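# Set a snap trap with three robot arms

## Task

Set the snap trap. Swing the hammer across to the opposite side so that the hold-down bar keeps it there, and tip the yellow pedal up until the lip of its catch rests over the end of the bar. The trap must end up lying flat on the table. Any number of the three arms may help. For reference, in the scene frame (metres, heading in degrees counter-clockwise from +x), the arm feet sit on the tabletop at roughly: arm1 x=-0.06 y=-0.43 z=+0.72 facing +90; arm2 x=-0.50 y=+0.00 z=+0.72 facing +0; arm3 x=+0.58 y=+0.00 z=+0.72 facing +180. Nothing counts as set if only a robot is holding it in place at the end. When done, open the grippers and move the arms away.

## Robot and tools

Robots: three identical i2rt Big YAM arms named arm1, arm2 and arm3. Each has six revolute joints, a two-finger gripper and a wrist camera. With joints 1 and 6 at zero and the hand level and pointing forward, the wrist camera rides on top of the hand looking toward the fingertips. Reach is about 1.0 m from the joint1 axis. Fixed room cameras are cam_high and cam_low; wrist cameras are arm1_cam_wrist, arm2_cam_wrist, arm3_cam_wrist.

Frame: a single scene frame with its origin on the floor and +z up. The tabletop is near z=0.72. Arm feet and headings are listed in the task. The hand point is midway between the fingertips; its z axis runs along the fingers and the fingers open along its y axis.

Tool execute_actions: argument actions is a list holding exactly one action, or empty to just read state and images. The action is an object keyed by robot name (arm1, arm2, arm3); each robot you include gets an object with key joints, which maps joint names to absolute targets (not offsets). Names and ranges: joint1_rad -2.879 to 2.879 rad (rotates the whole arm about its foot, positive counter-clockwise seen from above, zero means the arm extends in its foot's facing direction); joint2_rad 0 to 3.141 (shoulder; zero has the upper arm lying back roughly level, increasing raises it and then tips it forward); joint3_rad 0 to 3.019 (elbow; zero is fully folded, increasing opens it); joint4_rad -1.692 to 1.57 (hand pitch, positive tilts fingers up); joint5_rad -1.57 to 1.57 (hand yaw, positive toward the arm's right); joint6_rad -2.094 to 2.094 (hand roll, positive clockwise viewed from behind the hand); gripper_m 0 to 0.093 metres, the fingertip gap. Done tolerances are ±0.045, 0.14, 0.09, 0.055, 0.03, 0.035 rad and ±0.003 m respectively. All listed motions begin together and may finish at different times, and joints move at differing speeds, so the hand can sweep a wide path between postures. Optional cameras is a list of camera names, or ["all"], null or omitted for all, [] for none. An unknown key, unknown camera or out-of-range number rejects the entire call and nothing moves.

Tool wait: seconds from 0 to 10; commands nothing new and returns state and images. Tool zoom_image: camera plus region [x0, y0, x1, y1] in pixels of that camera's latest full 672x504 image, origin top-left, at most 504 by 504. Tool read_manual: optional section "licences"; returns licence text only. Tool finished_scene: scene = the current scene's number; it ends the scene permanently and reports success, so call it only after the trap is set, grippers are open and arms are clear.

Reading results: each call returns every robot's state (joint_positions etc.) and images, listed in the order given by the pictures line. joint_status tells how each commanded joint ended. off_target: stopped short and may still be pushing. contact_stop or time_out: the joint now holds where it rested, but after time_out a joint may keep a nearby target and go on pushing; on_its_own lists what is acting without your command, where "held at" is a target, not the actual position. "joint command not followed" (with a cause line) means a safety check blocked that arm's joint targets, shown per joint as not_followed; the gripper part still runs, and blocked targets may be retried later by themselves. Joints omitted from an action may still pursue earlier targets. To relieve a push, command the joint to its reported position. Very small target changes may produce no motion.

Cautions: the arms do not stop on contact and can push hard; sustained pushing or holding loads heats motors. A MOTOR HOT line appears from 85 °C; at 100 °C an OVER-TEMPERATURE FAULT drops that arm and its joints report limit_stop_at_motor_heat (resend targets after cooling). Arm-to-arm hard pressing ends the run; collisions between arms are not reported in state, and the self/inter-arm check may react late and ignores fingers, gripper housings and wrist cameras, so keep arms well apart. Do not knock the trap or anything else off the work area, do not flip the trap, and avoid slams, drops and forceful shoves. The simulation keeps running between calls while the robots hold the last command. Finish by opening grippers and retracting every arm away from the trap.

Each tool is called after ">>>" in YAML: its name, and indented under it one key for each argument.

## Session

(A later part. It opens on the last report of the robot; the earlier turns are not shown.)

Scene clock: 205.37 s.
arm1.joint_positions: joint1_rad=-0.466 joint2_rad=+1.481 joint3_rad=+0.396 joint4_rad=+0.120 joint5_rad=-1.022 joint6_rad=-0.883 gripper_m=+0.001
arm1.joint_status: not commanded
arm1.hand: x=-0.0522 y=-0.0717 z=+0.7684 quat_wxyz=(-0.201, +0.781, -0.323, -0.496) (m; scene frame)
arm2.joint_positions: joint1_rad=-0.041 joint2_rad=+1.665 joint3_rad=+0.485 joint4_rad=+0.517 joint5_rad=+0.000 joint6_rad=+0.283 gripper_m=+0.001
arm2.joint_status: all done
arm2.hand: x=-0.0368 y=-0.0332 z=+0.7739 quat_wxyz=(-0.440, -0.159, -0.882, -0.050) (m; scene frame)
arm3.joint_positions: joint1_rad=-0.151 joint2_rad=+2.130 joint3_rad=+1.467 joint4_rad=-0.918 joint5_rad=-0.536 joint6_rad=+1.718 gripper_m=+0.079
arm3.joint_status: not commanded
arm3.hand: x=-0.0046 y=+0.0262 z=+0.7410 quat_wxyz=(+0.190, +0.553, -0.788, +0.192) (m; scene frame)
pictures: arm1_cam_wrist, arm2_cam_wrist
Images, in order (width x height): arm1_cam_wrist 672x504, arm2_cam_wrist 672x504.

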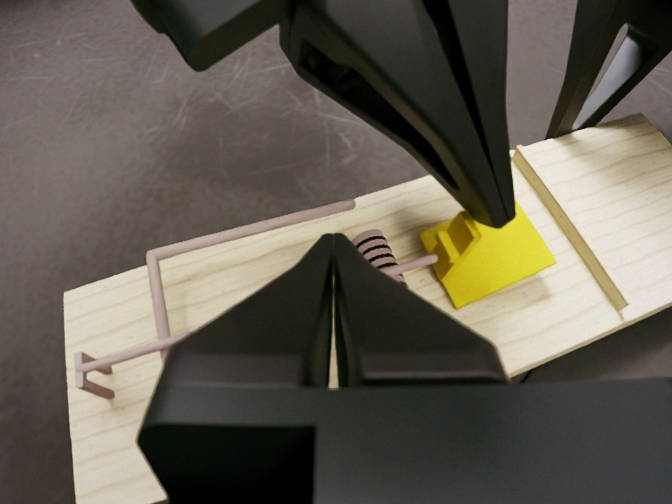

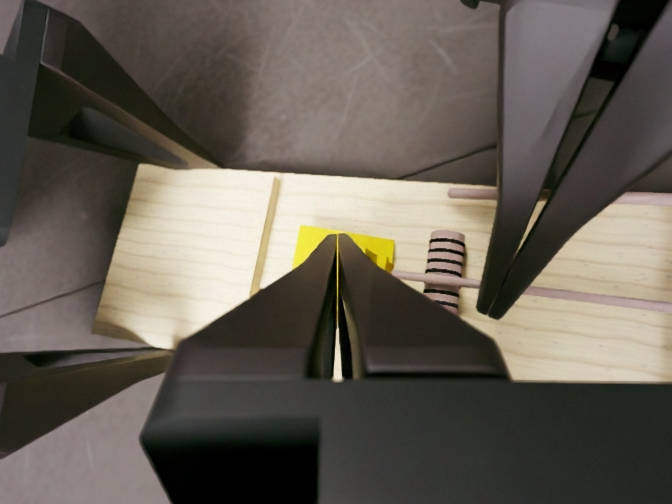

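>>> execute_actions:
  actions:
    - {"arm2":{"joints":{"joint1_rad":-0.07}}}
  cameras: ["arm1_cam_wrist"]

>>> zoom_image:
  camera: "arm1_cam_wrist"
  region: [380,180,560,320]

Scene clock: 206.10 s.
arm1.joint_positions: joint1_rad=-0.466 joint2_rad=+1.481 joint3_rad=+0.396 joint4_rad=+0.120 joint5_rad=-1.022 joint6_rad=-0.883 gripper_m=+0.001
arm1.joint_status: not commanded
arm1.hand: x=-0.0522 y=-0.0717 z=+0.7684 quat_wxyz=(-0.201, +0.781, -0.323, -0.496) (m; scene frame)
arm2.joint_positions: joint1_rad=-0.058 joint2_rad=+1.665 joint3_rad=+0.485 joint4_rad=+0.517 joint5_rad=-0.003 joint6_rad=+0.284 gripper_m=+0.001
arm2.joint_status: all done
arm2.hand: x=-0.0375 y=-0.0409 z=+0.7738 quat_wxyz=(-0.440, -0.166, -0.881, -0.047) (m; scene frame)
arm3.joint_positions: joint1_rad=-0.151 joint2_rad=+2.130 joint3_rad=+1.467 joint4_rad=-0.918 joint5_rad=-0.536 joint6_rad=+1.718 gripper_m=+0.079
arm3.joint_status: not commanded
arm3.hand: x=-0.0046 y=+0.0262 z=+0.7410 quat_wxyz=(+0.190, +0.553, -0.788, +0.192) (m; scene frame)
pictures: arm1_cam_wrist
Images, in order (width x height): arm1_cam_wrist 672x504.

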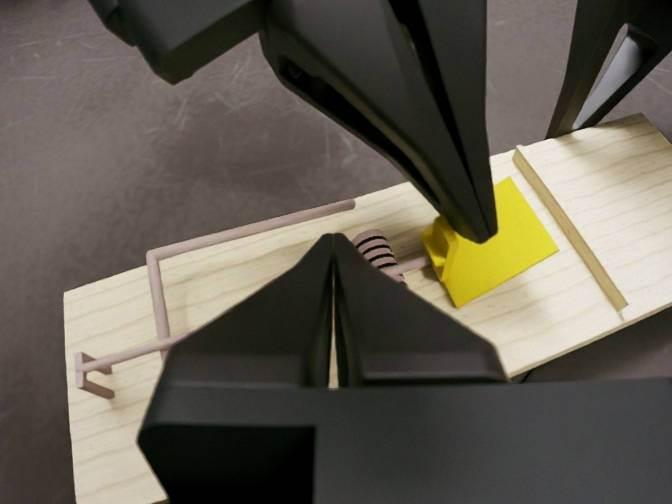

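Region (380, 180, 560, 320) of arm1_cam_wrist's 672x504 image, scaled by 2.800, with more detail than that image has.

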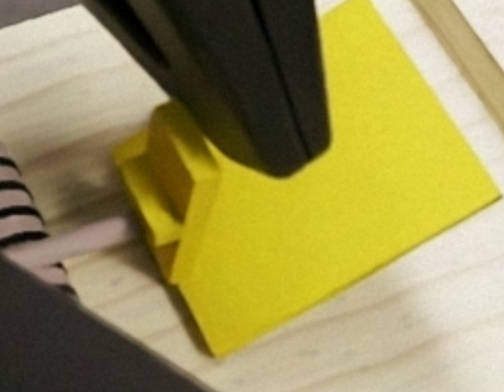

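Lip over. Lift arm1 gently.

>>> execute_actions:
  actions:
    - {"arm1":{"joints":{"joint2_rad":1.44}}}
  cameras: []

>>> execute_actions:
  actions:
    - {"arm1":{"joints":{"joint2_rad":1.40}},"arm2":{"joints":{"joint1_rad":-0.02}}}
  cameras: ["arm1_cam_wrist","arm2_cam_wrist"]

Scene clock: 206.93 s.
arm1.joint_positions: joint1_rad=-0.466 joint2_rad=+1.450 joint3_rad=+0.390 joint4_rad=+0.120 joint5_rad=-1.014 joint6_rad=-0.883 gripper_m=+0.001
arm1.joint_status: all done
arm1.hand: x=-0.0514 y=-0.0718 z=+0.7751 quat_wxyz=(-0.212, +0.782, -0.318, -0.493) (m; scene frame)
arm2.joint_positions: joint1_rad=-0.058 joint2_rad=+1.665 joint3_rad=+0.485 joint4_rad=+0.518 joint5_rad=-0.004 joint6_rad=+0.284 gripper_m=+0.001
arm2.joint_status: not commanded
arm2.hand: x=-0.0373 y=-0.0408 z=+0.7740 quat_wxyz=(-0.441, -0.166, -0.881, -0.048) (m; scene frame)
arm3.joint_positions: joint1_rad=-0.151 joint2_rad=+2.130 joint3_rad=+1.467 joint4_rad=-0.918 joint5_rad=-0.536 joint6_rad=+1.713 gripper_m=+0.079
arm3.joint_status: not commanded
arm3.hand: x=-0.0046 y=+0.0262 z=+0.7410 quat_wxyz=(+0.190, +0.555, -0.787, +0.191) (m; scene frame)
pictures: none
No camera images: the call's "cameras" was empty. Leave "cameras" out to get every camera's image.

Scene clock: 207.60 s.
arm1.joint_positions: joint1_rad=-0.466 joint2_rad=+1.407 joint3_rad=+0.390 joint4_rad=+0.120 joint5_rad=-1.013 joint6_rad=-0.883 gripper_m=+0.001
arm1.joint_status: all done
arm1.hand: x=-0.0499 y=-0.0688 z=+0.7884 quat_wxyz=(-0.230, +0.782, -0.306, -0.491) (m; scene frame)
arm2.joint_positions: joint1_rad=-0.027 joint2_rad=+1.665 joint3_rad=+0.485 joint4_rad=+0.518 joint5_rad=-0.002 joint6_rad=+0.284 gripper_m=+0.001
arm2.joint_status: all done
arm2.hand: x=-0.0363 y=-0.0264 z=+0.7741 quat_wxyz=(-0.440, -0.153, -0.883, -0.054) (m; scene frame)
arm3.joint_positions: joint1_rad=-0.151 joint2_rad=+2.130 joint3_rad=+1.467 joint4_rad=-0.918 joint5_rad=-0.535 joint6_rad=+1.709 gripper_m=+0.079
arm3.joint_status: not commanded
arm3.hand: x=-0.0046 y=+0.0263 z=+0.7409 quat_wxyz=(+0.190, +0.557, -0.786, +0.191) (m; scene frame)
pictures: arm1_cam_wrist, arm2_cam_wrist
Images, in order (width x height): arm1_cam_wrist 672x504, arm2_cam_wrist 672x504.

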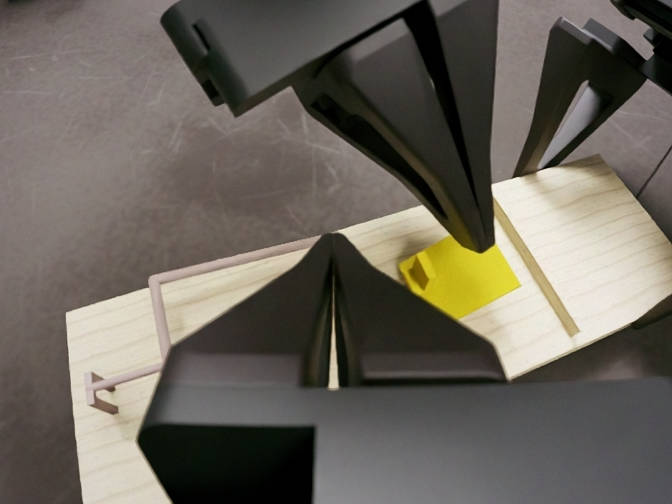

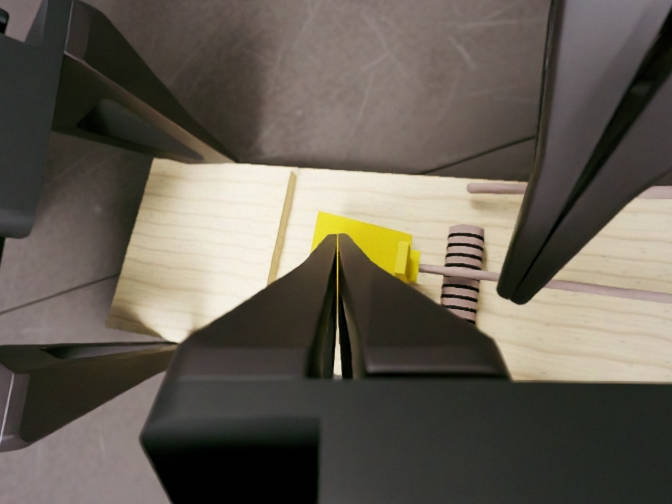

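Latched.

>>> execute_actions:
  actions:
    - {"arm1":{"joints":{"joint1_rad":-0.9,"joint2_rad":1.0,"joint3_rad":0.3}},"arm2":{"joints":{"joint2_rad":1.2,"joint3_rad":0.27}},"arm3":{"joints":{"gripper_m":0.093,"joint2_rad":2.13,"joint1_rad":-0.155}}}
  cameras: []

>>> execute_actions:
  actions:
    - {"arm2":{"joints":{"joint2_rad":0.6}},"arm3":{"joints":{"joint2_rad":1.6}}}
  cameras: ["cam_high","cam_low"]

>>> finished_scene:
  scene: 1

Scene clock: 209.07 s.
arm1.joint_positions: joint1_rad=-0.894 joint2_rad=+0.999 joint3_rad=+0.300 joint4_rad=+0.120 joint5_rad=-1.013 joint6_rad=-0.883 gripper_m=+0.001
arm1.joint_status: all done
arm1.hand: x=+0.0794 y=-0.1226 z=+0.8763 quat_wxyz=(-0.453, +0.709, -0.377, -0.388) (m; scene frame)
arm2.joint_positions: joint1_rad=-0.027 joint2_rad=+1.202 joint3_rad=+0.259 joint4_rad=+0.521 joint5_rad=-0.002 joint6_rad=+0.284 gripper_m=+0.001
arm2.joint_status: all done
arm2.hand: x=-0.1043 y=-0.0231 z=+0.8751 quat_wxyz=(-0.544, -0.143, -0.824, -0.066) (m; scene frame)
arm3.joint_positions: joint1_rad=-0.151 joint2_rad=+2.125 joint3_rad=+1.467 joint4_rad=-0.924 joint5_rad=-0.528 joint6_rad=+1.708 gripper_m=+0.093
arm3.joint_status: all done
arm3.hand: x=-0.0038 y=+0.0274 z=+0.7428 quat_wxyz=(+0.187, +0.557, -0.787, +0.189) (m; scene frame)
pictures: none
No camera images: the call's "cameras" was empty. Leave "cameras" out to get every camera's image.

Scene clock: 210.57 s.
arm1.joint_positions: joint1_rad=-0.894 joint2_rad=+0.999 joint3_rad=+0.300 joint4_rad=+0.120 joint5_rad=-1.013 joint6_rad=-0.883 gripper_m=+0.001
arm1.joint_status: not commanded
arm1.hand: x=+0.0794 y=-0.1226 z=+0.8763 quat_wxyz=(-0.453, +0.709, -0.377, -0.388) (m; scene frame)
arm2.joint_positions: joint1_rad=-0.027 joint2_rad=+0.600 joint3_rad=+0.259 joint4_rad=+0.521 joint5_rad=-0.002 joint6_rad=+0.284 gripper_m=+0.001
arm2.joint_status: all done
arm2.hand: x=-0.1542 y=-0.0216 z=+1.0930 quat_wxyz=(-0.766, -0.109, -0.627, -0.090) (m; scene frame)
arm3.joint_positions: joint1_rad=-0.151 joint2_rad=+1.586 joint3_rad=+1.452 joint4_rad=-0.925 joint5_rad=-0.512 joint6_rad=+1.712 gripper_m=+0.093
arm3.joint_status: all done
arm3.hand: x=-0.0098 y=+0.0339 z=+1.0441 quat_wxyz=(+0.348, +0.592, -0.727, -0.004) (m; scene frame)
pictures: cam_high, cam_low
Images, in order (width x height): cam_high 672x504, cam_low 672x504.

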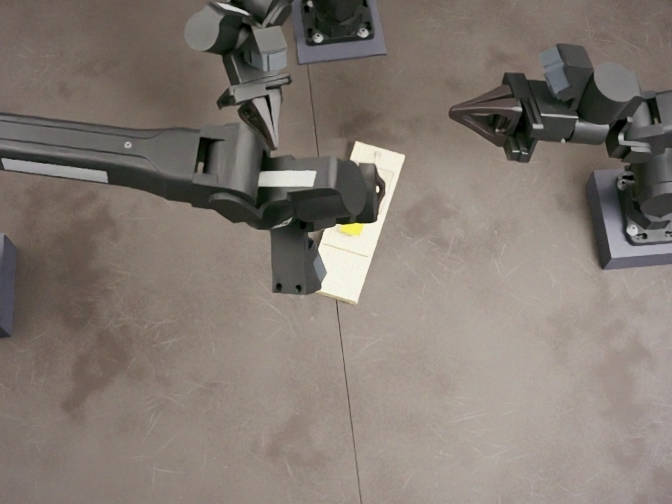

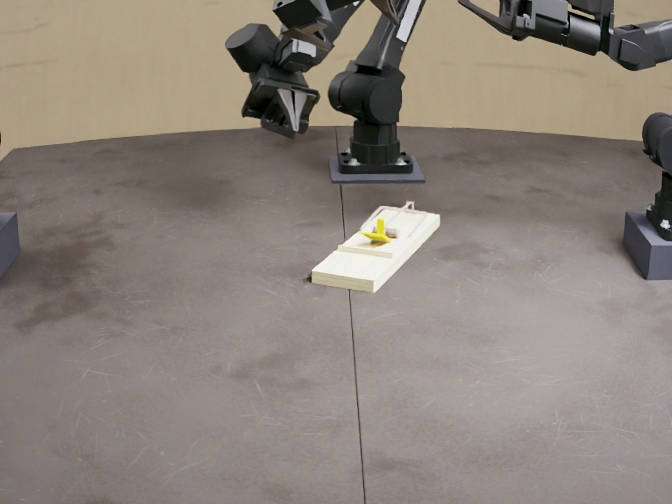

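The scene is finished: the task was done.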